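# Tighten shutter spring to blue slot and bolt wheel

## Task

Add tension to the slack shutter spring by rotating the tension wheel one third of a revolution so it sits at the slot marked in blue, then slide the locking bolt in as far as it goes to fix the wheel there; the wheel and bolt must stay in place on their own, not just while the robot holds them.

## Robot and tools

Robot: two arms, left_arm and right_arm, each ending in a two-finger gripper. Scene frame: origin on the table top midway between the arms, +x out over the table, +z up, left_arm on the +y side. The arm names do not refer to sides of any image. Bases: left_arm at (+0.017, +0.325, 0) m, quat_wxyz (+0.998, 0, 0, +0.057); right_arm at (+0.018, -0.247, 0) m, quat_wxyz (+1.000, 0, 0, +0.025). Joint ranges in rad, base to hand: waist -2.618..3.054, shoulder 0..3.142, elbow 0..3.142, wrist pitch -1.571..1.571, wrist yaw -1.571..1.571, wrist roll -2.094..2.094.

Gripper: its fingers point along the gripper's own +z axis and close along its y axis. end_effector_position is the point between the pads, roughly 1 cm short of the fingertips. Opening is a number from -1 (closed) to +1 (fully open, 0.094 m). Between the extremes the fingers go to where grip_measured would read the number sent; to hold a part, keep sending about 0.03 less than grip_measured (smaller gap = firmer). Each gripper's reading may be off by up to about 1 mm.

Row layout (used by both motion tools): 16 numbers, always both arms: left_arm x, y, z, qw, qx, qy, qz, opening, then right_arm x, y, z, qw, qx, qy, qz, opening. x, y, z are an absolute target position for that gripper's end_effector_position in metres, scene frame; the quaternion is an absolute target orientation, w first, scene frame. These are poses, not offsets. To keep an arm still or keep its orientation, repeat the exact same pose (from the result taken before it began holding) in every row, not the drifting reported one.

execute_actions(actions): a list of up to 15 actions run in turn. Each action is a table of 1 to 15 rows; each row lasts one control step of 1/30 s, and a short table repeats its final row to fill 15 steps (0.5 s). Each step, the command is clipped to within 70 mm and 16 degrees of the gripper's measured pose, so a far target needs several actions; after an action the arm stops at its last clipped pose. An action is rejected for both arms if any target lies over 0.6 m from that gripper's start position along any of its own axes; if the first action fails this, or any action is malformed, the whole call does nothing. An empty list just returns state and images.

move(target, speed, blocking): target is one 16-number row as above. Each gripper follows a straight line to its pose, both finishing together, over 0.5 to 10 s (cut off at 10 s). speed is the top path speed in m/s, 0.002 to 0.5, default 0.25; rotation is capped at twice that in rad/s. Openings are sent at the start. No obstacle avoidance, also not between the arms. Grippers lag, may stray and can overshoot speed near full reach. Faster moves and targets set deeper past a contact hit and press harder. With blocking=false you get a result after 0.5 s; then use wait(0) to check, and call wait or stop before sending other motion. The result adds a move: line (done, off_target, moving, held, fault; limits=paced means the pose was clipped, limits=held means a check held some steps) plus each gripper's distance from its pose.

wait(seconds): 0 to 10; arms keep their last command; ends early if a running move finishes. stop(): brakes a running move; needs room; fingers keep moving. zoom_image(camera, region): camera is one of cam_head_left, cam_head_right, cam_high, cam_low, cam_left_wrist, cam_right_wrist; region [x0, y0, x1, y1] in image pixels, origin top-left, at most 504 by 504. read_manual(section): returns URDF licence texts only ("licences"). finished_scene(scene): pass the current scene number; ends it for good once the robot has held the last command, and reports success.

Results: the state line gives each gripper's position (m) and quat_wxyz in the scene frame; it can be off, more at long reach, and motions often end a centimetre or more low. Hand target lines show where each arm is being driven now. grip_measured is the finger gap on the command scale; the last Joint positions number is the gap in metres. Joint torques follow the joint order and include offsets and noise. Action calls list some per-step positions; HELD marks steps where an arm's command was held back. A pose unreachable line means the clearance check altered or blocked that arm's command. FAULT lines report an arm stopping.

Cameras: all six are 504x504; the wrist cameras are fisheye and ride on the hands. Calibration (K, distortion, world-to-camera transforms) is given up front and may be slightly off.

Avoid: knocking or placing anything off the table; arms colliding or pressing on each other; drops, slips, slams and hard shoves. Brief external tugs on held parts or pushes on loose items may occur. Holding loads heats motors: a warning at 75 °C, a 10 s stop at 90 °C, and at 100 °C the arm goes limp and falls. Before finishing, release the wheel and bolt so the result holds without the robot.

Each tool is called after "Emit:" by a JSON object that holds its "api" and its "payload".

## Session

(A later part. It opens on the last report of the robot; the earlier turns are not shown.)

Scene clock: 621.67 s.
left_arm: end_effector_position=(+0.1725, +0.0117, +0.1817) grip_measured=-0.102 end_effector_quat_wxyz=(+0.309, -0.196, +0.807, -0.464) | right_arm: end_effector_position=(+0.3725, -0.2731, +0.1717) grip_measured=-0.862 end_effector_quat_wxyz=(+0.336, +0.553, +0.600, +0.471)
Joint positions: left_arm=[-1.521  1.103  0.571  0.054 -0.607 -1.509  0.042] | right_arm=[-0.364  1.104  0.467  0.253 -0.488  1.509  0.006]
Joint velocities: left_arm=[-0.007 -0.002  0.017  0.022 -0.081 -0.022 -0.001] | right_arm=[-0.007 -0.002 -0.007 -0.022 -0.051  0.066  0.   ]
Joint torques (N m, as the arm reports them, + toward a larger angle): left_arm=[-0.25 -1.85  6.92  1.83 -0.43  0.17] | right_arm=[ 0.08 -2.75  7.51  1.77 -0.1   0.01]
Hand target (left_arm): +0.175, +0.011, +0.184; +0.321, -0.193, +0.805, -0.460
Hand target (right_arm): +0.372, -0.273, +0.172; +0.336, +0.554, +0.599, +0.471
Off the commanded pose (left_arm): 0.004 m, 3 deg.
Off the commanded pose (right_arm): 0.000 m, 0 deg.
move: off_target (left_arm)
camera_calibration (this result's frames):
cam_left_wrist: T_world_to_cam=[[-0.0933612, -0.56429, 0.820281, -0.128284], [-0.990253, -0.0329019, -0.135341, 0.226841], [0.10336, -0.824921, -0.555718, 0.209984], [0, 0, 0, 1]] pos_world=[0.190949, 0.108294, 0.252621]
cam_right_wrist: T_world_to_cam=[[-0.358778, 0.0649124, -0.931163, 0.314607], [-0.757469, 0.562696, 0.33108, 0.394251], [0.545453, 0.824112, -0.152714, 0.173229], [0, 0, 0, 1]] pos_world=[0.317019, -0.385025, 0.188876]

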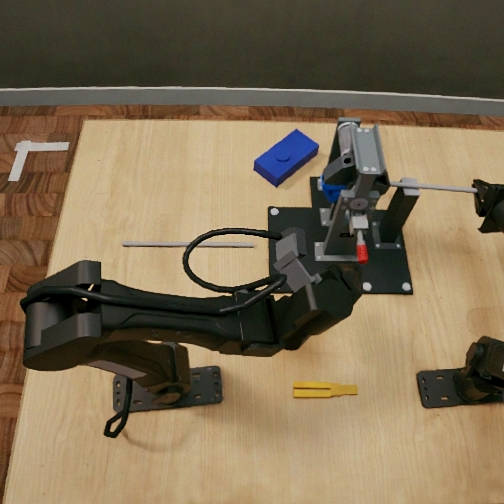

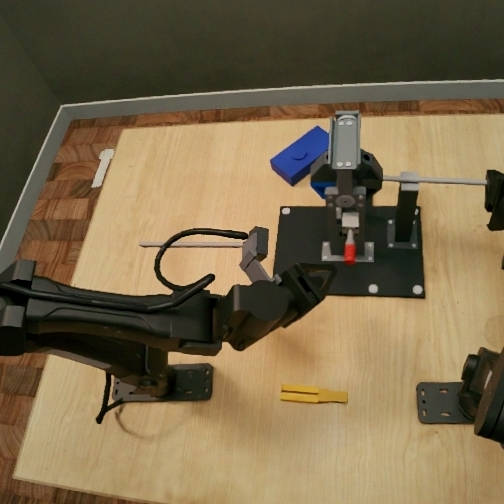

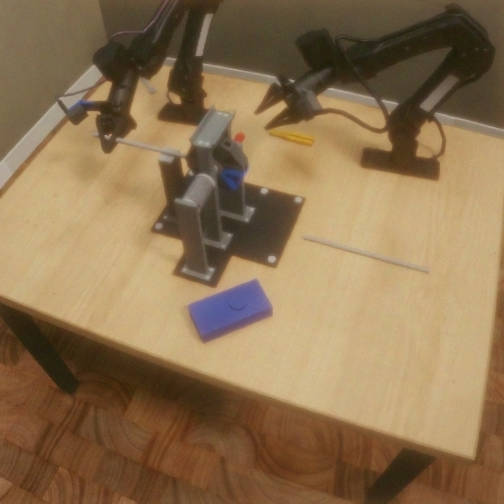

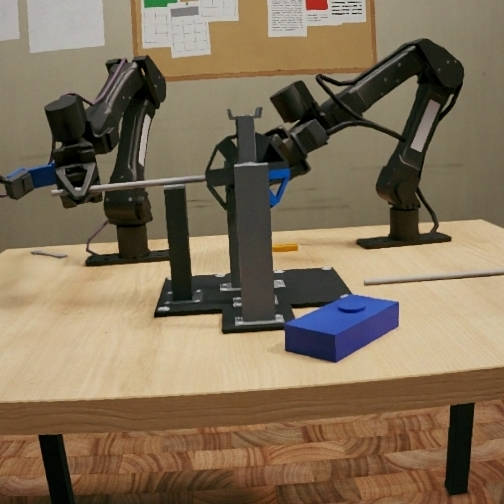

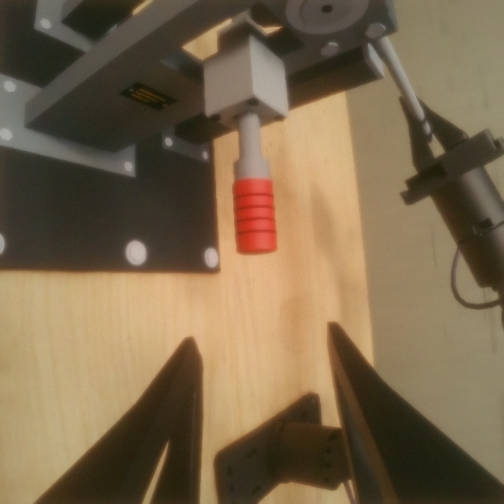

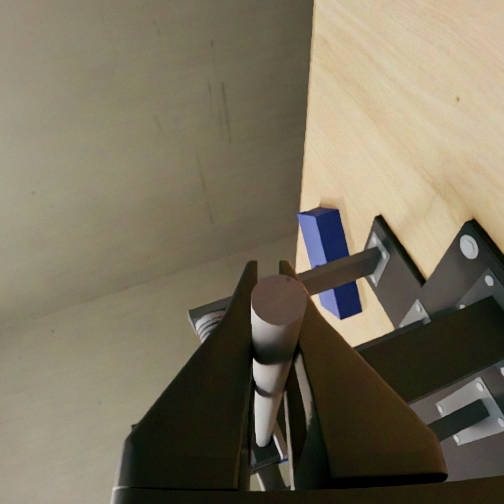

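Emit:
{"api": "execute_actions", "payload": {"actions": [[[0.19,-0.001,0.177,0.332,-0.192,0.800,-0.462,-0.1,0.374,-0.2744,0.197,0.338,0.549,0.601,0.471,-0.89]],[[0.205,-0.013,0.169,0.332,-0.192,0.800,-0.462,-0.1,0.374,-0.2734,0.219,0.366,0.531,0.619,0.448,-0.89]],[[0.216,-0.022,0.163,0.332,-0.192,0.800,-0.462,-0.1,0.374,-0.2706,0.2408,0.397,0.508,0.633,0.428,-0.89]],[[0.225,-0.029,0.159,0.332,-0.192,0.800,-0.462,-0.1,0.374,-0.2658,0.2623,0.427,0.483,0.646,0.408,-0.89]]]}}

Scene clock: 639.93 s.
left_arm: end_effector_position=(+0.2199, -0.0225, +0.1480) grip_measured=-0.102 end_effector_quat_wxyz=(+0.326, -0.193, +0.807, -0.453) | right_arm: end_effector_position=(+0.3681, -0.2738, +0.2118) grip_measured=-0.862 end_effector_quat_wxyz=(+0.370, +0.548, +0.642, +0.388)
Joint positions: left_arm=[-1.374  1.399  0.601  0.354 -0.504 -1.407  0.042] | right_arm=[-0.28   1.013  0.679 -0.127 -0.299  1.369  0.006]
Joint velocities: left_arm=[-0.002 -0.007 -0.012 -0.007 -0.007 -0.022 -0.001] | right_arm=[-0.012 -0.017 -0.012 -0.037 -0.007  0.095 -0.001]
Joint torques (N m, as the arm reports them, + toward a larger angle): left_arm=[ 0.54 -4.19  7.99  1.9  -0.17  0.15] | right_arm=[ 1.6  -5.93 12.17  2.21 -0.17 -0.81]
Hand target (left_arm): +0.225, -0.028, +0.159; +0.333, -0.192, +0.800, -0.462
Hand target (right_arm): +0.372, -0.266, +0.262; +0.428, +0.485, +0.645, +0.408
Off the commanded pose (left_arm): 0.014 m, 1 deg.
Off the commanded pose (right_arm): 0.051 m, 10 deg.
Step readings (end_effector_position; steps 1 to 15: 1st action; 16 to 30: 2nd action; 31 to 45: 3rd action; 46 to 60: 4th action):
0: left_arm (+0.1727, +0.0116, +0.1821) | right_arm (+0.3725, -0.2731, +0.1717)
1: left_arm (+0.1743, +0.0103, +0.1814) | right_arm (+0.3724, -0.2731, +0.1722)
2: left_arm (+0.1782, +0.0080, +0.1802) | right_arm (+0.3720, -0.2730, +0.1718)
4: left_arm (+0.1845, +0.0058, +0.1718) | right_arm (+0.3715, -0.2729, +0.1711)
8: left_arm (+0.1865, +0.0030, +0.1670) | right_arm (+0.3709, -0.2729, +0.1706)
15: left_arm (+0.1870, +0.0002, +0.1723) | right_arm (+0.3706, -0.2729, +0.1704)
16: left_arm (+0.1886, -0.0011, +0.1717) | right_arm (+0.3703, -0.2731, +0.1717)
17: left_arm (+0.1929, -0.0028, +0.1701) | right_arm (+0.3687, -0.2732, +0.1715)
19: left_arm (+0.2006, -0.0034, +0.1618) | right_arm (+0.3674, -0.2735, +0.1721)
23: left_arm (+0.2021, -0.0052, +0.1551) | right_arm (+0.3671, -0.2737, +0.1729)
30: left_arm (+0.2018, -0.0081, +0.1588) | right_arm (+0.3670, -0.2737, +0.1729)
31: left_arm (+0.2028, -0.0091, +0.1584) | right_arm (+0.3670, -0.2735, +0.1742)
32: left_arm (+0.2056, -0.0107, +0.1574) | right_arm (+0.3672, -0.2740, +0.1770)
34: left_arm (+0.2108, -0.0123, +0.1525) | right_arm (+0.3676, -0.2744, +0.1866)
38: left_arm (+0.2116, -0.0148, +0.1516) | right_arm (+0.3676, -0.2745, +0.1925)
45: left_arm (+0.2111, -0.0158, +0.1525) | right_arm (+0.3675, -0.2746, +0.1925)
46: left_arm (+0.2120, -0.0166, +0.1520) | right_arm (+0.3676, -0.2742, +0.1934)
47: left_arm (+0.2146, -0.0182, +0.1514) | right_arm (+0.3678, -0.2743, +0.1959)
49: left_arm (+0.2193, -0.0199, +0.1484) | right_arm (+0.3680, -0.2741, +0.2053)
53: left_arm (+0.2202, -0.0218, +0.1475) | right_arm (+0.3682, -0.2738, +0.2118)
60: end_effector_position above
camera_calibration (this result's frames):
cam_left_wrist: T_world_to_cam=[[-0.105225, -0.586775, 0.802884, -0.110869], [-0.985623, -0.0457845, -0.162636, 0.270823], [0.13219, -0.808454, -0.573522, 0.154798], [0, 0, 0, 1]] pos_world=[0.234801, 0.072492, 0.22184]
cam_right_wrist: T_world_to_cam=[[-0.42812, -0.0875615, -0.89947, 0.32751], [-0.713335, 0.643823, 0.27685, 0.395484], [0.554858, 0.760148, -0.338094, 0.200614], [0, 0, 0, 1]] pos_world=[0.311013, -0.37844, 0.252922]

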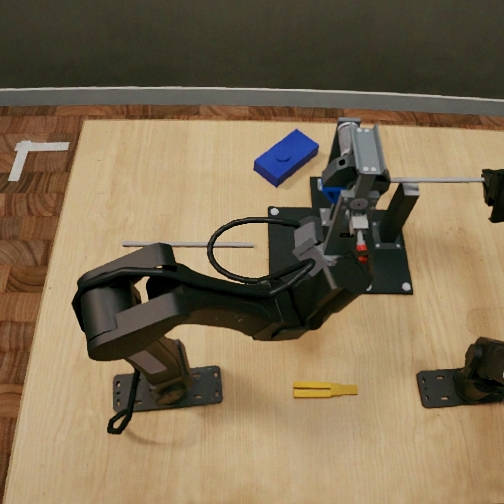

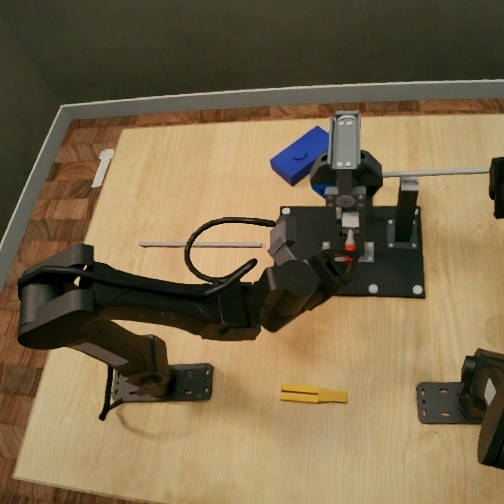

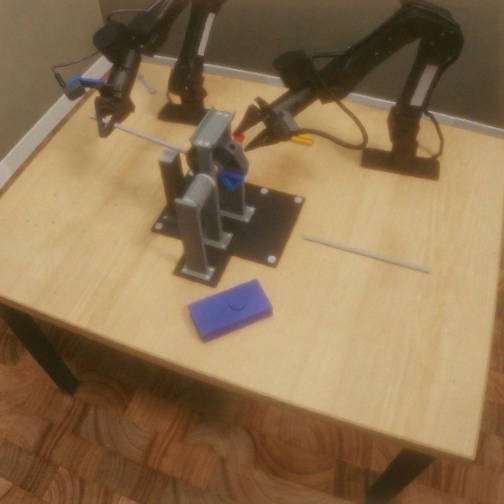

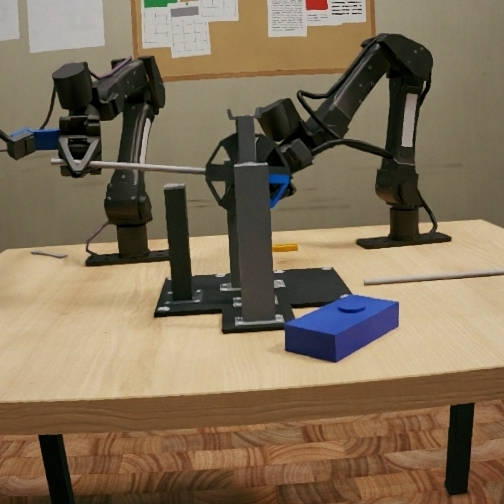

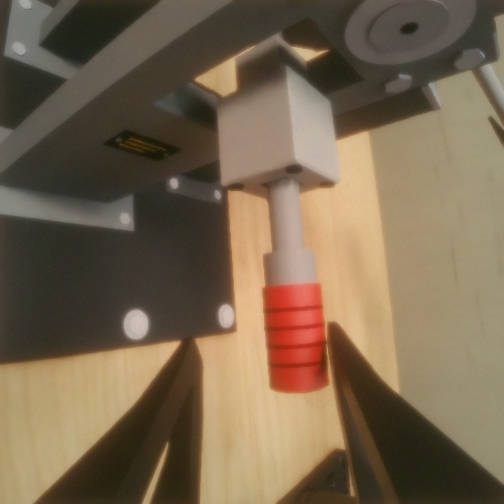

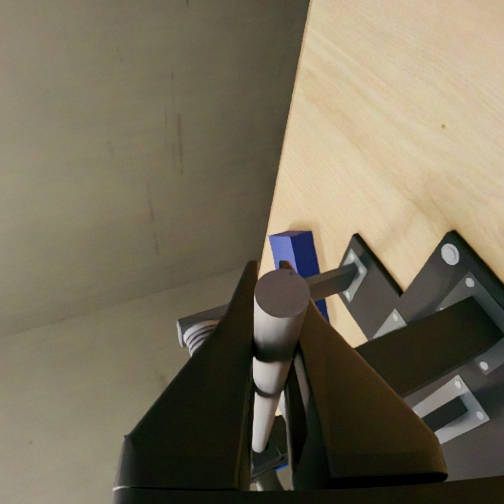

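Emit:
{"api": "execute_actions", "payload": {"actions": [[[0.225,-0.033,0.167,0.332,-0.192,0.800,-0.462,-0.1,0.374,-0.2592,0.2833,0.456,0.456,0.658,0.388,-0.89]],[[0.225,-0.033,0.167,0.332,-0.192,0.800,-0.462,-0.1,0.374,-0.2508,0.3037,0.483,0.427,0.670,0.367,-0.89]],[[0.225,-0.033,0.167,0.332,-0.192,0.800,-0.462,-0.1,0.374,-0.2406,0.3232,0.508,0.397,0.681,0.346,-0.89]],[[0.225,-0.033,0.167,0.332,-0.192,0.800,-0.462,-0.1,0.374,-0.2288,0.3418,0.532,0.365,0.692,0.324,-0.89]],[[0.225,-0.033,0.167,0.332,-0.192,0.800,-0.462,-0.1,0.374,-0.2153,0.3592,0.553,0.332,0.702,0.302,-0.89]]]}}

Scene clock: 653.43 s.
left_arm: end_effector_position=(+0.2218, -0.0289, +0.1599) grip_measured=-0.102 end_effector_quat_wxyz=(+0.327, -0.194, +0.802, -0.461) | right_arm: end_effector_position=(+0.3730, -0.2362, +0.3244) grip_measured=-0.863 end_effector_quat_wxyz=(+0.527, +0.397, +0.698, +0.278)
Joint positions: left_arm=[-1.374  1.399  0.637  0.337 -0.504 -1.407  0.042] | right_arm=[ 0.031  0.977  0.973 -0.29   0.108  1.036  0.006]
Joint velocities: left_arm=[ 0.007  0.002  0.007 -0.022  0.007  0.037 -0.001] | right_arm=[ 0.002 -0.027 -0.002  0.066  0.022 -0.007  0.   ]
Joint torques (N m, as the arm reports them, + toward a larger angle): left_arm=[ 0.23 -4.42  8.01  1.71 -0.19  0.12] | right_arm=[ 2.87 -2.45 11.56  2.26 -0.37 -1.02]
Hand target (left_arm): +0.225, -0.033, +0.167; +0.332, -0.192, +0.800, -0.462
Hand target (right_arm): +0.372, -0.216, +0.359; +0.555, +0.333, +0.700, +0.301
Off the commanded pose (left_arm): 0.009 m, 1 deg.
Off the commanded pose (right_arm): 0.041 m, 8 deg.
Step readings (end_effector_position; steps 1 to 15: 1st action; 16 to 30: 2nd action; 31 to 45: 3rd action; 46 to 60: 4th action; 61 to 75: 5th action):
0: left_arm (+0.2198, -0.0227, +0.1482) | right_arm (+0.3681, -0.2739, +0.2118)
1: left_arm (+0.2199, -0.0230, +0.1486) | right_arm (+0.3682, -0.2734, +0.2128)
2: left_arm (+0.2202, -0.0238, +0.1500) | right_arm (+0.3685, -0.2734, +0.2156)
4: left_arm (+0.2210, -0.0265, +0.1552) | right_arm (+0.3687, -0.2723, +0.2252)
8: left_arm (+0.2218, -0.0290, +0.1602) | right_arm (+0.3690, -0.2713, +0.2324)
15: left_arm (+0.2218, -0.0289, +0.1599) | right_arm (+0.3689, -0.2714, +0.2323)
16: left_arm (+0.2218, -0.0289, +0.1599) | right_arm (+0.3689, -0.2708, +0.2335)
17: left_arm (+0.2218, -0.0289, +0.1599) | right_arm (+0.3693, -0.2704, +0.2363)
19: left_arm (+0.2218, -0.0289, +0.1599) | right_arm (+0.3696, -0.2683, +0.2470)
23: left_arm (+0.2218, -0.0289, +0.1599) | right_arm (+0.3700, -0.2665, +0.2546)
30: left_arm (+0.2218, -0.0289, +0.1599) | right_arm (+0.3698, -0.2666, +0.2545)
31: left_arm (+0.2218, -0.0289, +0.1599) | right_arm (+0.3698, -0.2659, +0.2555)
32: left_arm (+0.2218, -0.0289, +0.1599) | right_arm (+0.3702, -0.2652, +0.2588)
34: left_arm (+0.2218, -0.0289, +0.1599) | right_arm (+0.3707, -0.2619, +0.2698)
38: left_arm (+0.2218, -0.0289, +0.1599) | right_arm (+0.3714, -0.2593, +0.2774)
45: left_arm (+0.2218, -0.0289, +0.1599) | right_arm (+0.3713, -0.2593, +0.2776)
46: left_arm (+0.2218, -0.0289, +0.1599) | right_arm (+0.3711, -0.2585, +0.2788)
47: left_arm (+0.2218, -0.0289, +0.1599) | right_arm (+0.3713, -0.2572, +0.2826)
49: left_arm (+0.2218, -0.0289, +0.1599) | right_arm (+0.3724, -0.2524, +0.2939)
53: left_arm (+0.2218, -0.0289, +0.1599) | right_arm (+0.3727, -0.2491, +0.3012)
60: left_arm (+0.2218, -0.0289, +0.1599) | right_arm (+0.3726, -0.2489, +0.3015)
61: left_arm (+0.2218, -0.0289, +0.1599) | right_arm (+0.3723, -0.2481, +0.3028)
62: left_arm (+0.2218, -0.0289, +0.1599) | right_arm (+0.3723, -0.2459, +0.3071)
64: left_arm (+0.2218, -0.0289, +0.1599) | right_arm (+0.3724, -0.2399, +0.3182)
68: left_arm (+0.2218, -0.0289, +0.1599) | right_arm (+0.3726, -0.2364, +0.3239)
75: end_effector_position above
camera_calibration (this result's frames):
cam_left_wrist: T_world_to_cam=[[-0.110442, -0.571853, 0.812888, -0.123878], [-0.984695, -0.0479951, -0.167548, 0.274845], [0.134827, -0.818951, -0.5578, 0.1528], [0, 0, 0, 1]] pos_world=[0.236356, 0.0674863, 0.23198]
cam_right_wrist: T_world_to_cam=[[-0.272627, -0.519223, -0.809989, 0.245206], [-0.758019, 0.634388, -0.151524, 0.497001], [0.592522, 0.572677, -0.566532, 0.223163], [0, 0, 0, 1]] pos_world=[0.311357, -0.315775, 0.400351]

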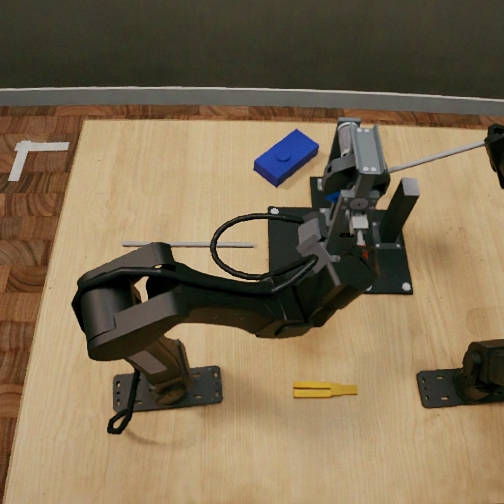

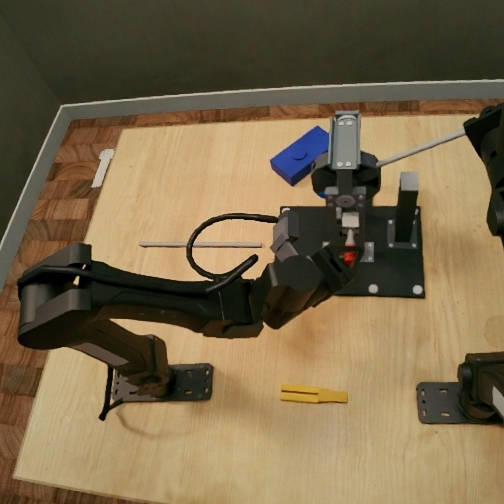

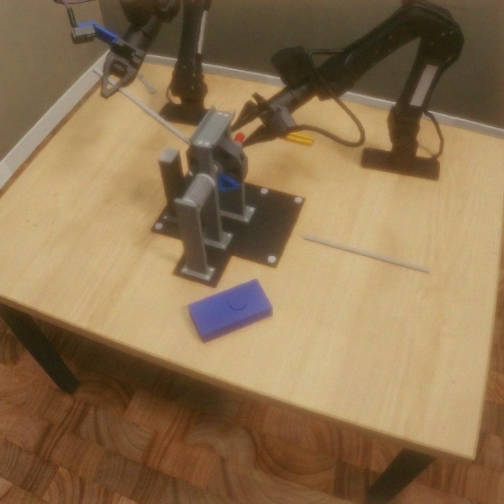

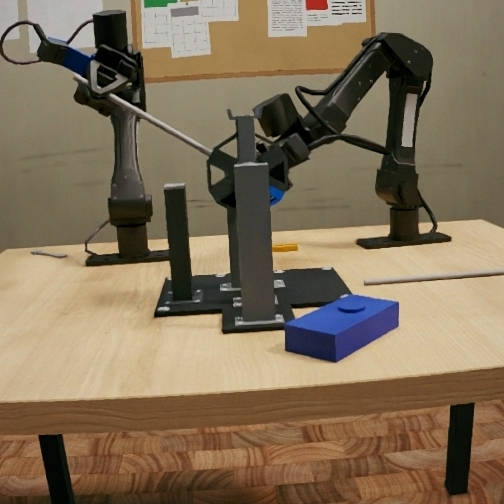

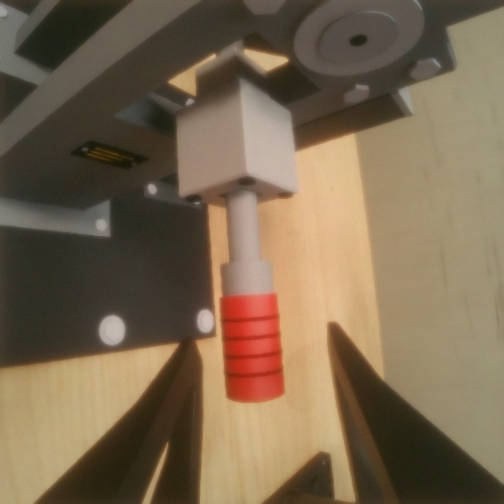

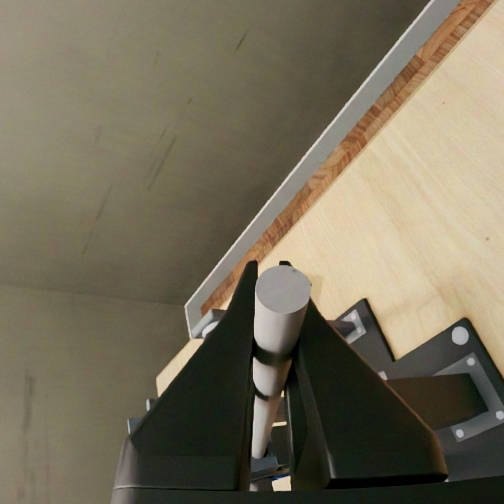

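Emit:
{"api": "execute_actions", "payload": {"actions": [[[0.224,-0.031,0.161,0.332,-0.192,0.800,-0.462,-0.45,0.374,-0.2005,0.373,0.572,0.298,0.711,0.280,-0.89]],[[0.224,-0.031,0.161,0.332,-0.192,0.800,-0.462,-0.7,0.374,-0.1842,0.387,0.589,0.262,0.719,0.258,-0.89]],[[0.224,-0.031,0.161,0.332,-0.192,0.800,-0.462,-0.7,0.374,-0.1668,0.400,0.604,0.226,0.727,0.235,-0.89]],[[0.224,-0.031,0.161,0.332,-0.192,0.800,-0.462,-0.7,0.374,-0.1482,0.4115,0.617,0.189,0.734,0.212,-0.89]],[[0.224,-0.031,0.161,0.332,-0.192,0.800,-0.462,-0.7,0.374,-0.1287,0.4215,0.626,0.156,0.741,0.185,-0.89]],[[0.224,-0.031,0.161,0.332,-0.192,0.800,-0.462,-0.7,0.374,-0.1083,0.430,0.632,0.129,0.749,0.152,-0.89]]]}}

Emit:
{"api": "zoom_image", "payload": {"camera": "cam_low", "region": [170, 90, 330, 230]}}

Scene clock: 665.07 s.
left_arm: end_effector_position=(+0.2221, -0.0280, +0.1576) grip_measured=-0.654 end_effector_quat_wxyz=(+0.328, -0.193, +0.804, -0.457) | right_arm: end_effector_position=(+0.3760, -0.1295, +0.4184) grip_measured=-0.863 end_effector_quat_wxyz=(+0.631, +0.175, +0.744, +0.136)
Joint positions: left_arm=[-1.374  1.402  0.636  0.334 -0.506 -1.404  0.016] | right_arm=[ 0.531  1.175  1.344 -0.372  0.59   0.557  0.006]
Joint velocities: left_arm=[ 0.007  0.007 -0.012 -0.037  0.007 -0.095  0.001] | right_arm=[ 0.002 -0.007 -0.002 -0.066 -0.007  0.037 -0.   ]
Joint torques (N m, as the arm reports them, + toward a larger angle): left_arm=[ 0.12 -4.2   6.53  2.   -0.18  0.1 ] | right_arm=[ 2.86 -1.9  10.09  1.84 -0.32 -0.73]
Hand target (left_arm): +0.224, -0.031, +0.161; +0.332, -0.192, +0.800, -0.462
Hand target (right_arm): +0.373, -0.108, +0.430; +0.634, +0.129, +0.748, +0.152
Off the commanded pose (left_arm): 0.005 m, 1 deg.
Off the commanded pose (right_arm): 0.024 m, 6 deg.
Step readings (end_effector_position; steps 1 to 15: 1st action; 16 to 30: 2nd action; 31 to 45: 3rd action; 46 to 60: 4th action; 61 to 75: 5th action; 76 to 90: 6th action):
0: left_arm (+0.2218, -0.0289, +0.1599) | right_arm (+0.3730, -0.2362, +0.3243)
1: left_arm (+0.2218, -0.0289, +0.1600) | right_arm (+0.3727, -0.2351, +0.3253)
2: left_arm (+0.2218, -0.0290, +0.1602) | right_arm (+0.3728, -0.2325, +0.3294)
4: left_arm (+0.2219, -0.0292, +0.1606) | right_arm (+0.3723, -0.2258, +0.3390)
8: left_arm (+0.2219, -0.0292, +0.1606) | right_arm (+0.3737, -0.2228, +0.3434)
15: left_arm (+0.2219, -0.0292, +0.1606) | right_arm (+0.3737, -0.2221, +0.3442)
16: left_arm (+0.2218, -0.0285, +0.1593) | right_arm (+0.3735, -0.2209, +0.3451)
17: left_arm (+0.2220, -0.0281, +0.1576) | right_arm (+0.3736, -0.2175, +0.3495)
19: left_arm (+0.2221, -0.0280, +0.1576) | right_arm (+0.3731, -0.2102, +0.3581)
23: left_arm (+0.2221, -0.0280, +0.1576) | right_arm (+0.3745, -0.2068, +0.3618)
30: left_arm (+0.2221, -0.0280, +0.1576) | right_arm (+0.3746, -0.2061, +0.3626)
31: left_arm (+0.2221, -0.0280, +0.1576) | right_arm (+0.3743, -0.2047, +0.3637)
32: left_arm (+0.2221, -0.0280, +0.1576) | right_arm (+0.3742, -0.2007, +0.3679)
34: left_arm (+0.2221, -0.0280, +0.1576) | right_arm (+0.3738, -0.1929, +0.3756)
38: left_arm (+0.2221, -0.0280, +0.1576) | right_arm (+0.3752, -0.1893, +0.3789)
45: left_arm (+0.2221, -0.0280, +0.1576) | right_arm (+0.3752, -0.1887, +0.3794)
46: left_arm (+0.2221, -0.0280, +0.1576) | right_arm (+0.3748, -0.1872, +0.3803)
47: left_arm (+0.2221, -0.0280, +0.1576) | right_arm (+0.3746, -0.1826, +0.3842)
49: left_arm (+0.2221, -0.0280, +0.1576) | right_arm (+0.3743, -0.1745, +0.3908)
53: left_arm (+0.2221, -0.0280, +0.1576) | right_arm (+0.3756, -0.1709, +0.3937)
60: left_arm (+0.2221, -0.0280, +0.1576) | right_arm (+0.3755, -0.1702, +0.3943)
61: left_arm (+0.2221, -0.0280, +0.1576) | right_arm (+0.3751, -0.1684, +0.3949)
62: left_arm (+0.2221, -0.0280, +0.1576) | right_arm (+0.3749, -0.1632, +0.3986)
64: left_arm (+0.2221, -0.0280, +0.1576) | right_arm (+0.3750, -0.1546, +0.4044)
68: left_arm (+0.2221, -0.0280, +0.1576) | right_arm (+0.3760, -0.1508, +0.4071)
75: left_arm (+0.2221, -0.0280, +0.1576) | right_arm (+0.3759, -0.1504, +0.4070)
76: left_arm (+0.2221, -0.0280, +0.1576) | right_arm (+0.3753, -0.1488, +0.4078)
77: left_arm (+0.2221, -0.0280, +0.1576) | right_arm (+0.3749, -0.1428, +0.4111)
79: left_arm (+0.2221, -0.0280, +0.1576) | right_arm (+0.3754, -0.1336, +0.4163)
83: left_arm (+0.2221, -0.0280, +0.1576) | right_arm (+0.3762, -0.1295, +0.4184)
90: end_effector_position above
camera_calibration (this result's frames):
cam_left_wrist: T_world_to_cam=[[-0.109672, -0.579738, 0.807388, -0.121055], [-0.984546, -0.0482148, -0.168357, 0.27492], [0.136531, -0.813375, -0.565491, 0.153172], [0, 0, 0, 1]] pos_world=[0.236482, 0.0676613, 0.230641]
cam_right_wrist: T_world_to_cam=[[-0.101667, -0.896525, -0.431169, 0.10594], [-0.791608, 0.335404, -0.510745, 0.569996], [0.602511, 0.289391, -0.743796, 0.247279], [0, 0, 0, 1]] pos_world=[0.312996, -0.167761, 0.520726]

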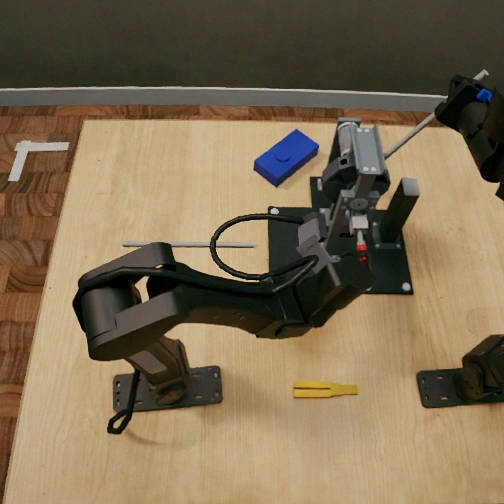

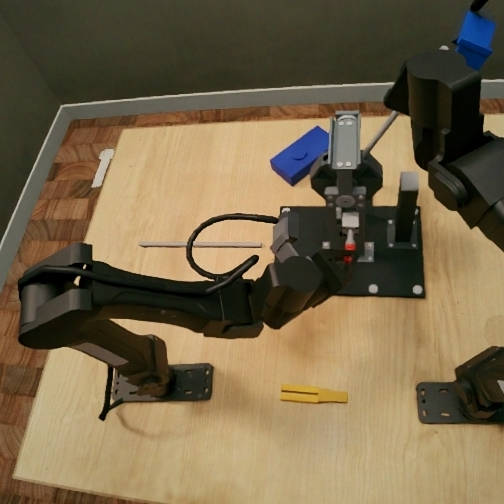

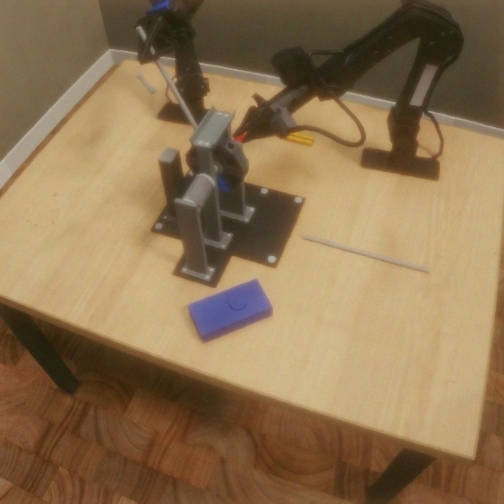

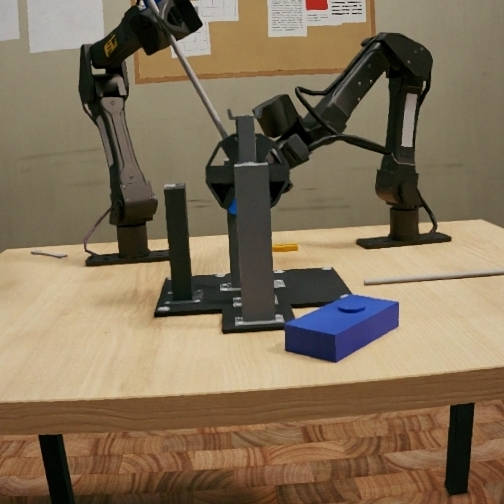

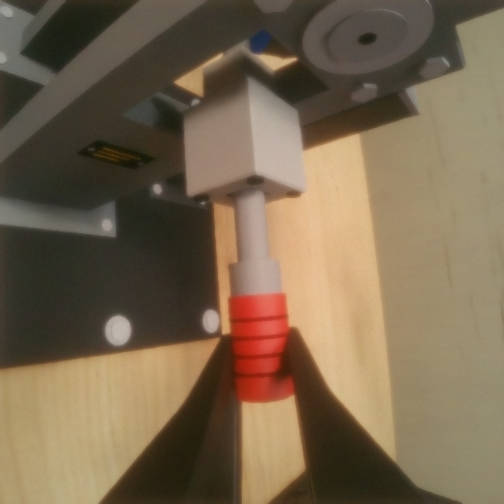

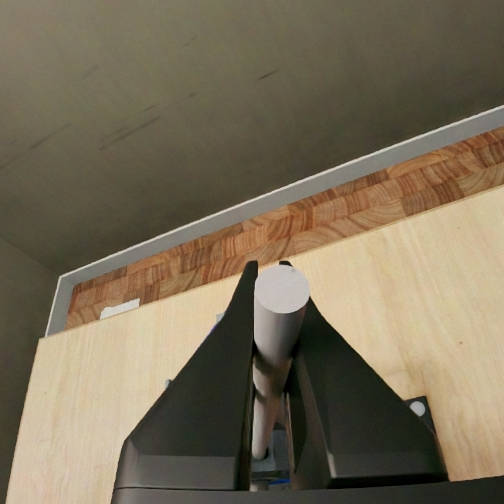

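Region (170, 90, 330, 230) of cam_low's 504x504 image, scaled by 3.150, with more detail than that image has; it fills the top 441 rows of this view, and the rest is white.

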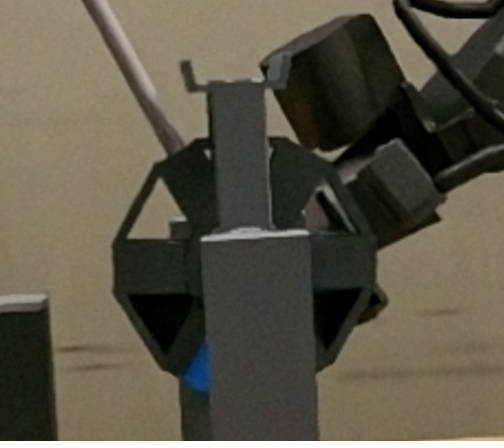

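Emit:
{"api": "execute_actions", "payload": {"actions": [[[0.224,-0.031,0.161,0.332,-0.192,0.800,-0.462,-0.7,0.374,-0.102,0.432,0.633,0.121,0.751,0.142,-0.89]],[[0.232,-0.031,0.161,0.332,-0.192,0.800,-0.462,-0.7,0.374,-0.102,0.432,0.633,0.121,0.751,0.142,-0.89]],[[0.240,-0.031,0.161,0.332,-0.192,0.800,-0.462,-0.7,0.374,-0.102,0.432,0.633,0.121,0.751,0.142,-0.89]],[[0.247,-0.031,0.161,0.332,-0.192,0.800,-0.462,-0.7,0.374,-0.102,0.432,0.633,0.121,0.751,0.142,-0.89]],[[0.253,-0.031,0.161,0.332,-0.192,0.800,-0.462,-0.7,0.374,-0.102,0.432,0.633,0.121,0.751,0.142,-0.89]]]}}

Scene clock: 676.47 s.
left_arm: end_effector_position=(+0.2236, -0.0281, +0.1568) grip_measured=-0.654 end_effector_quat_wxyz=(+0.314, -0.174, +0.813, -0.458) | right_arm: end_effector_position=(+0.3761, -0.1238, +0.4210) grip_measured=-0.863 end_effector_quat_wxyz=(+0.632, +0.168, +0.746, +0.126)
Joint positions: left_arm=[-1.34   1.388  0.636  0.316 -0.43  -1.372  0.016] | right_arm=[ 0.555  1.193  1.369 -0.385  0.618  0.541  0.006]
Joint velocities: left_arm=[ 0.012 -0.017  0.002 -0.007  0.066 -0.022  0.001] | right_arm=[-0.017 -0.017 -0.017  0.007 -0.022 -0.007  0.001]
Joint torques (N m, as the arm reports them, + toward a larger angle): left_arm=[ 4.72 -0.71  8.06  2.42 -0.01  0.22] | right_arm=[ 2.75 -2.07  9.99  1.8  -0.36 -0.72]
Hand target (left_arm): +0.251, -0.028, +0.162; +0.333, -0.192, +0.800, -0.461
Hand target (right_arm): +0.373, -0.102, +0.432; +0.634, +0.122, +0.750, +0.142
Off the commanded pose (left_arm): 0.030 m, 3 deg.
Off the commanded pose (right_arm): 0.025 m, 6 deg.
Step readings (end_effector_position; steps 1 to 15: 1st action; 16 to 30: 2nd action; 31 to 45: 3rd action; 46 to 60: 4th action; 61 to 75: 5th action):
0: left_arm (+0.2221, -0.0280, +0.1576) | right_arm (+0.3761, -0.1295, +0.4183)
1: left_arm (+0.2221, -0.0280, +0.1576) | right_arm (+0.3759, -0.1290, +0.4184)
2: left_arm (+0.2221, -0.0280, +0.1576) | right_arm (+0.3757, -0.1273, +0.4195)
4: left_arm (+0.2221, -0.0280, +0.1576) | right_arm (+0.3760, -0.1248, +0.4206)
8: left_arm (+0.2221, -0.0280, +0.1576) | right_arm (+0.3762, -0.1240, +0.4211)
15: left_arm (+0.2221, -0.0280, +0.1576) | right_arm (+0.3761, -0.1238, +0.4209)
16: left_arm (+0.2225, -0.0280, +0.1576) | right_arm (+0.3761, -0.1238, +0.4209)
17: left_arm (+0.2225, -0.0281, +0.1575) | right_arm (+0.3761, -0.1238, +0.4210)
19: left_arm (+0.2225, -0.0281, +0.1575) | right_arm (+0.3761, -0.1238, +0.4210)
23: left_arm (+0.2225, -0.0281, +0.1575) | right_arm (+0.3761, -0.1238, +0.4210)
30: left_arm (+0.2225, -0.0281, +0.1575) | right_arm (+0.3761, -0.1238, +0.4210)
31: left_arm (+0.2230, -0.0280, +0.1572) | right_arm (+0.3761, -0.1238, +0.4210)
32: left_arm (+0.2230, -0.0282, +0.1568) | right_arm (+0.3761, -0.1238, +0.4210)
34: left_arm (+0.2231, -0.0282, +0.1568) | right_arm (+0.3761, -0.1238, +0.4210)
38: left_arm (+0.2231, -0.0282, +0.1568) | right_arm (+0.3761, -0.1238, +0.4210)
45: left_arm (+0.2231, -0.0282, +0.1568) | right_arm (+0.3761, -0.1238, +0.4210)
46: left_arm (+0.2236, -0.0280, +0.1567) | right_arm (+0.3761, -0.1238, +0.4210)
47: left_arm (+0.2235, -0.0281, +0.1568) | right_arm (+0.3761, -0.1238, +0.4210)
49: left_arm (+0.2234, -0.0281, +0.1568) | right_arm (+0.3761, -0.1238, +0.4210)
53: left_arm (+0.2234, -0.0281, +0.1568) | right_arm (+0.3761, -0.1238, +0.4210)
60: left_arm (+0.2234, -0.0281, +0.1569) | right_arm (+0.3761, -0.1238, +0.4210)
61: left_arm (+0.2237, -0.0280, +0.1567) | right_arm (+0.3761, -0.1238, +0.4210)
62: left_arm (+0.2237, -0.0280, +0.1567) | right_arm (+0.3761, -0.1238, +0.4210)
64: left_arm (+0.2237, -0.0281, +0.1567) | right_arm (+0.3761, -0.1238, +0.4210)
68: left_arm (+0.2237, -0.0281, +0.1566) | right_arm (+0.3761, -0.1238, +0.4210)
75: end_effector_position above
camera_calibration (this result's frames):
cam_left_wrist: T_world_to_cam=[[-0.128131, -0.586199, 0.799971, -0.115161], [-0.987519, 0.000915687, -0.157499, 0.276594], [0.0915932, -0.810167, -0.579, 0.164671], [0, 0, 0, 1]] pos_world=[0.243303, 0.0656507, 0.231033]
cam_right_wrist: T_world_to_cam=[[-0.103441, -0.906358, -0.409653, 0.10254], [-0.792403, 0.324027, -0.516822, 0.571006], [0.601164, 0.27115, -0.751718, 0.249127], [0, 0, 0, 1]] pos_world=[0.313307, -0.159634, 0.524387]

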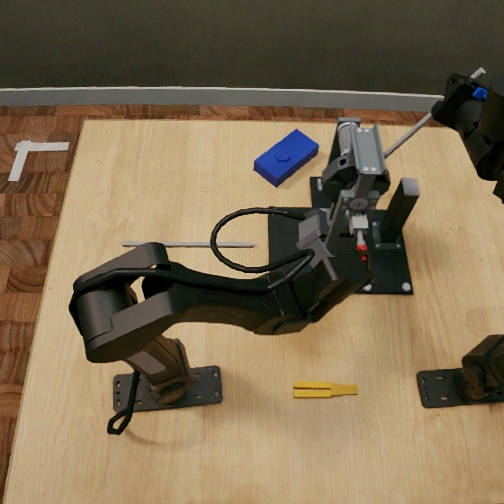

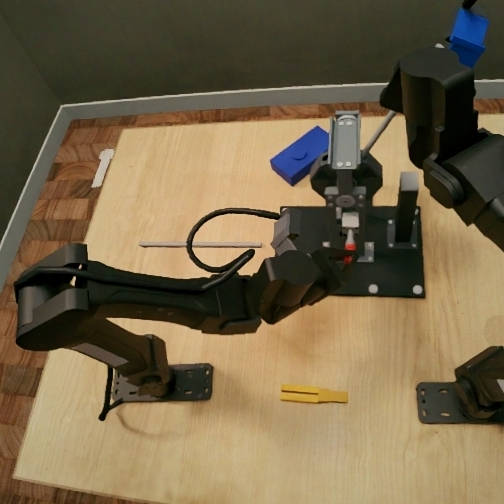

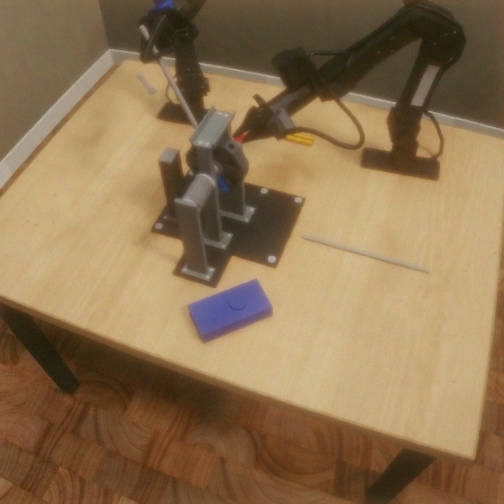

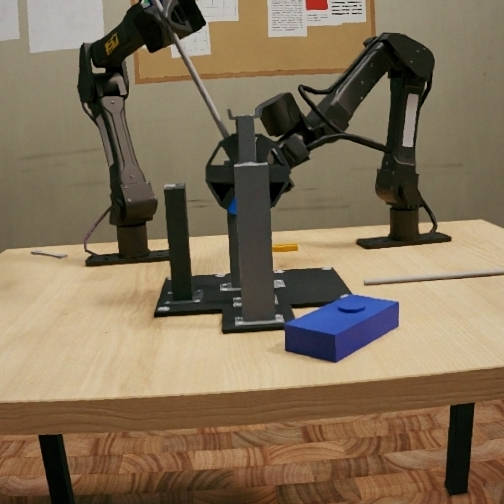

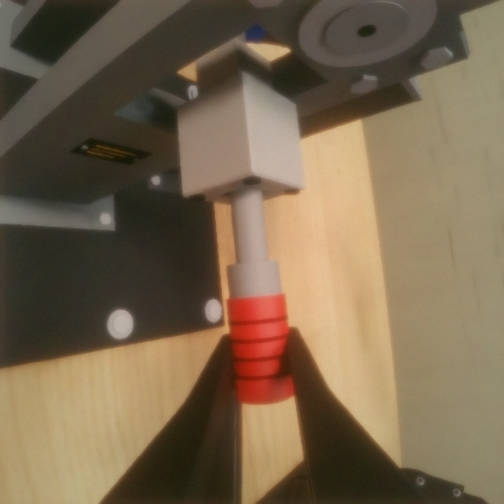

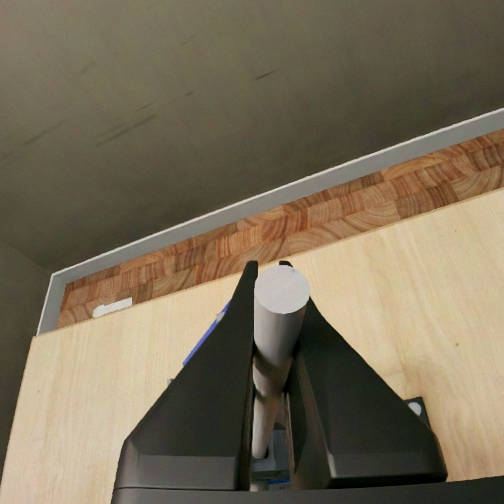

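Emit:
{"api": "execute_actions", "payload": {"actions": [[[0.238,-0.031,0.161,0.332,-0.192,0.800,-0.462,-0.7,0.374,-0.1125,0.428,0.631,0.134,0.747,0.159,-0.89]],[[0.238,-0.031,0.161,0.332,-0.192,0.800,-0.462,-0.7,0.374,-0.1206,0.425,0.628,0.145,0.744,0.172,-0.89]],[[0.238,-0.031,0.161,0.332,-0.192,0.800,-0.462,-0.7,0.374,-0.1287,0.4215,0.626,0.156,0.741,0.185,-0.89]]]}}

Emit:
{"api": "zoom_image", "payload": {"camera": "cam_low", "region": [170, 90, 330, 230]}}

Scene clock: 684.03 s.
left_arm: end_effector_position=(+0.2228, -0.0280, +0.1572) grip_measured=-0.654 end_effector_quat_wxyz=(+0.316, -0.176, +0.812, -0.458) | right_arm: end_effector_position=(+0.3782, -0.1422, +0.4114) grip_measured=-0.863 end_effector_quat_wxyz=(+0.620, +0.192, +0.744, +0.158)
Joint positions: left_arm=[-1.346  1.387  0.636  0.316 -0.441 -1.376  0.016] | right_arm=[ 0.462  1.148  1.311 -0.372  0.505  0.605  0.006]
Joint velocities: left_arm=[-0.007  0.002  0.012 -0.037  0.022 -0.037  0.   ] | right_arm=[-0.012 -0.007 -0.007  0.022 -0.007  0.051  0.   ]
Joint torques (N m, as the arm reports them, + toward a larger angle): left_arm=[ 1.69 -1.74  7.37  2.3  -0.37  0.03] | right_arm=[ 0.62 -4.29  6.89  2.13 -0.52 -0.5 ]
Hand target (left_arm): +0.237, -0.030, +0.161; +0.332, -0.192, +0.800, -0.461
Hand target (right_arm): +0.374, -0.129, +0.421; +0.626, +0.157, +0.741, +0.184
Off the commanded pose (left_arm): 0.016 m, 3 deg.
Off the commanded pose (right_arm): 0.017 m, 5 deg.
Step readings (end_effector_position; steps 1 to 15: 1st action; 16 to 30: 2nd action; 31 to 45: 3rd action):
0: left_arm (+0.2236, -0.0281, +0.1567) | right_arm (+0.3761, -0.1238, +0.4210)
1: left_arm (+0.2229, -0.0282, +0.1569) | right_arm (+0.3764, -0.1240, +0.4209)
2: left_arm (+0.2229, -0.0280, +0.1572) | right_arm (+0.3770, -0.1245, +0.4208)
4: left_arm (+0.2228, -0.0280, +0.1572) | right_arm (+0.3779, -0.1253, +0.4203)
8: left_arm (+0.2228, -0.0280, +0.1572) | right_arm (+0.3784, -0.1254, +0.4202)
15: left_arm (+0.2228, -0.0280, +0.1572) | right_arm (+0.3785, -0.1252, +0.4201)
16: left_arm (+0.2228, -0.0280, +0.1572) | right_arm (+0.3785, -0.1261, +0.4198)
17: left_arm (+0.2228, -0.0280, +0.1572) | right_arm (+0.3784, -0.1286, +0.4188)
19: left_arm (+0.2228, -0.0280, +0.1572) | right_arm (+0.3781, -0.1324, +0.4169)
23: left_arm (+0.2228, -0.0280, +0.1572) | right_arm (+0.3783, -0.1337, +0.4160)
30: left_arm (+0.2228, -0.0280, +0.1572) | right_arm (+0.3784, -0.1338, +0.4160)
31: left_arm (+0.2228, -0.0280, +0.1572) | right_arm (+0.3786, -0.1346, +0.4156)
32: left_arm (+0.2228, -0.0280, +0.1572) | right_arm (+0.3785, -0.1371, +0.4144)
34: left_arm (+0.2228, -0.0280, +0.1572) | right_arm (+0.3780, -0.1411, +0.4121)
38: left_arm (+0.2228, -0.0280, +0.1572) | right_arm (+0.3781, -0.1424, +0.4115)
45: end_effector_position above
camera_calibration (this result's frames):
cam_left_wrist: T_world_to_cam=[[-0.126917, -0.58618, 0.800178, -0.115883], [-0.987183, -0.00404388, -0.159541, 0.275976], [0.0967556, -0.810171, -0.578154, 0.163817], [0, 0, 0, 1]] pos_world=[0.241881, 0.0659079, 0.231468]
cam_right_wrist: T_world_to_cam=[[-0.102261, -0.870289, -0.481809, 0.11649], [-0.800437, 0.359567, -0.479596, 0.566436], [0.590629, 0.336614, -0.733381, 0.251353], [0, 0, 0, 1]] pos_world=[0.316852, -0.186901, 0.512124]

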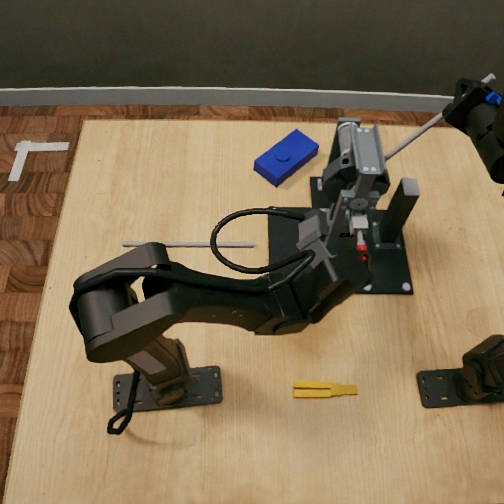

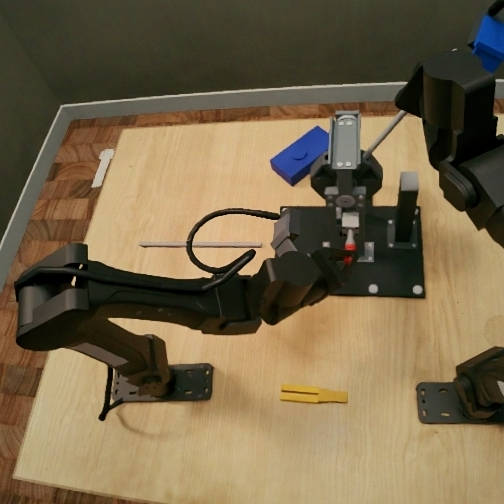

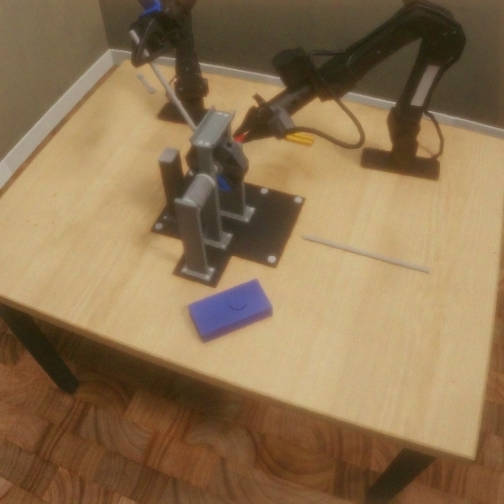

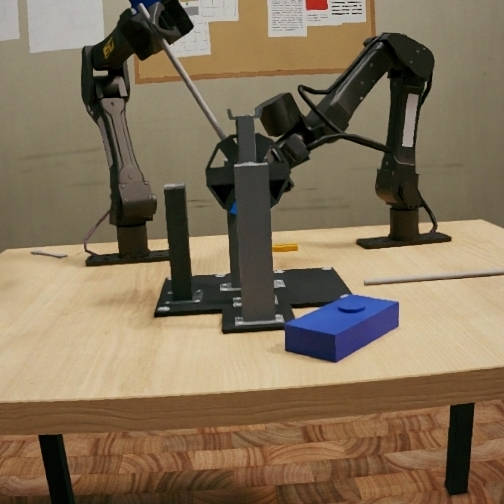

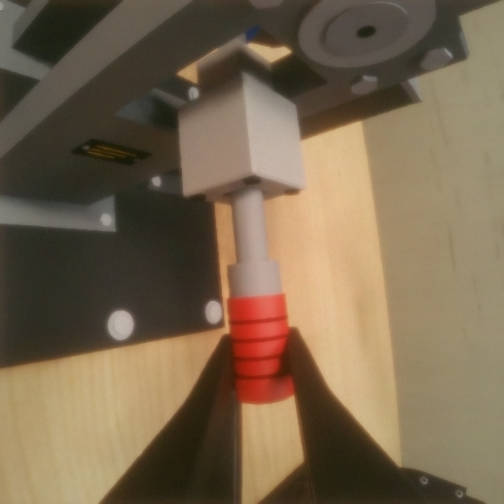

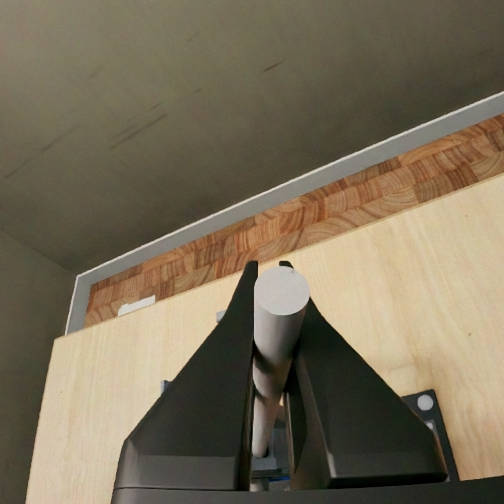

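Region (170, 90, 330, 230) of cam_low's 504x504 image, scaled by 3.150, with more detail than that image has; it fills the top 441 rows of this view, and the rest is white.

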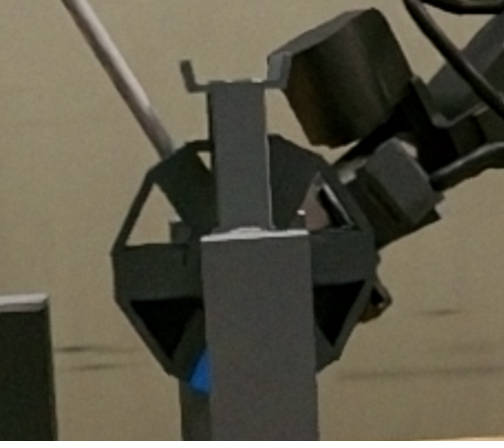

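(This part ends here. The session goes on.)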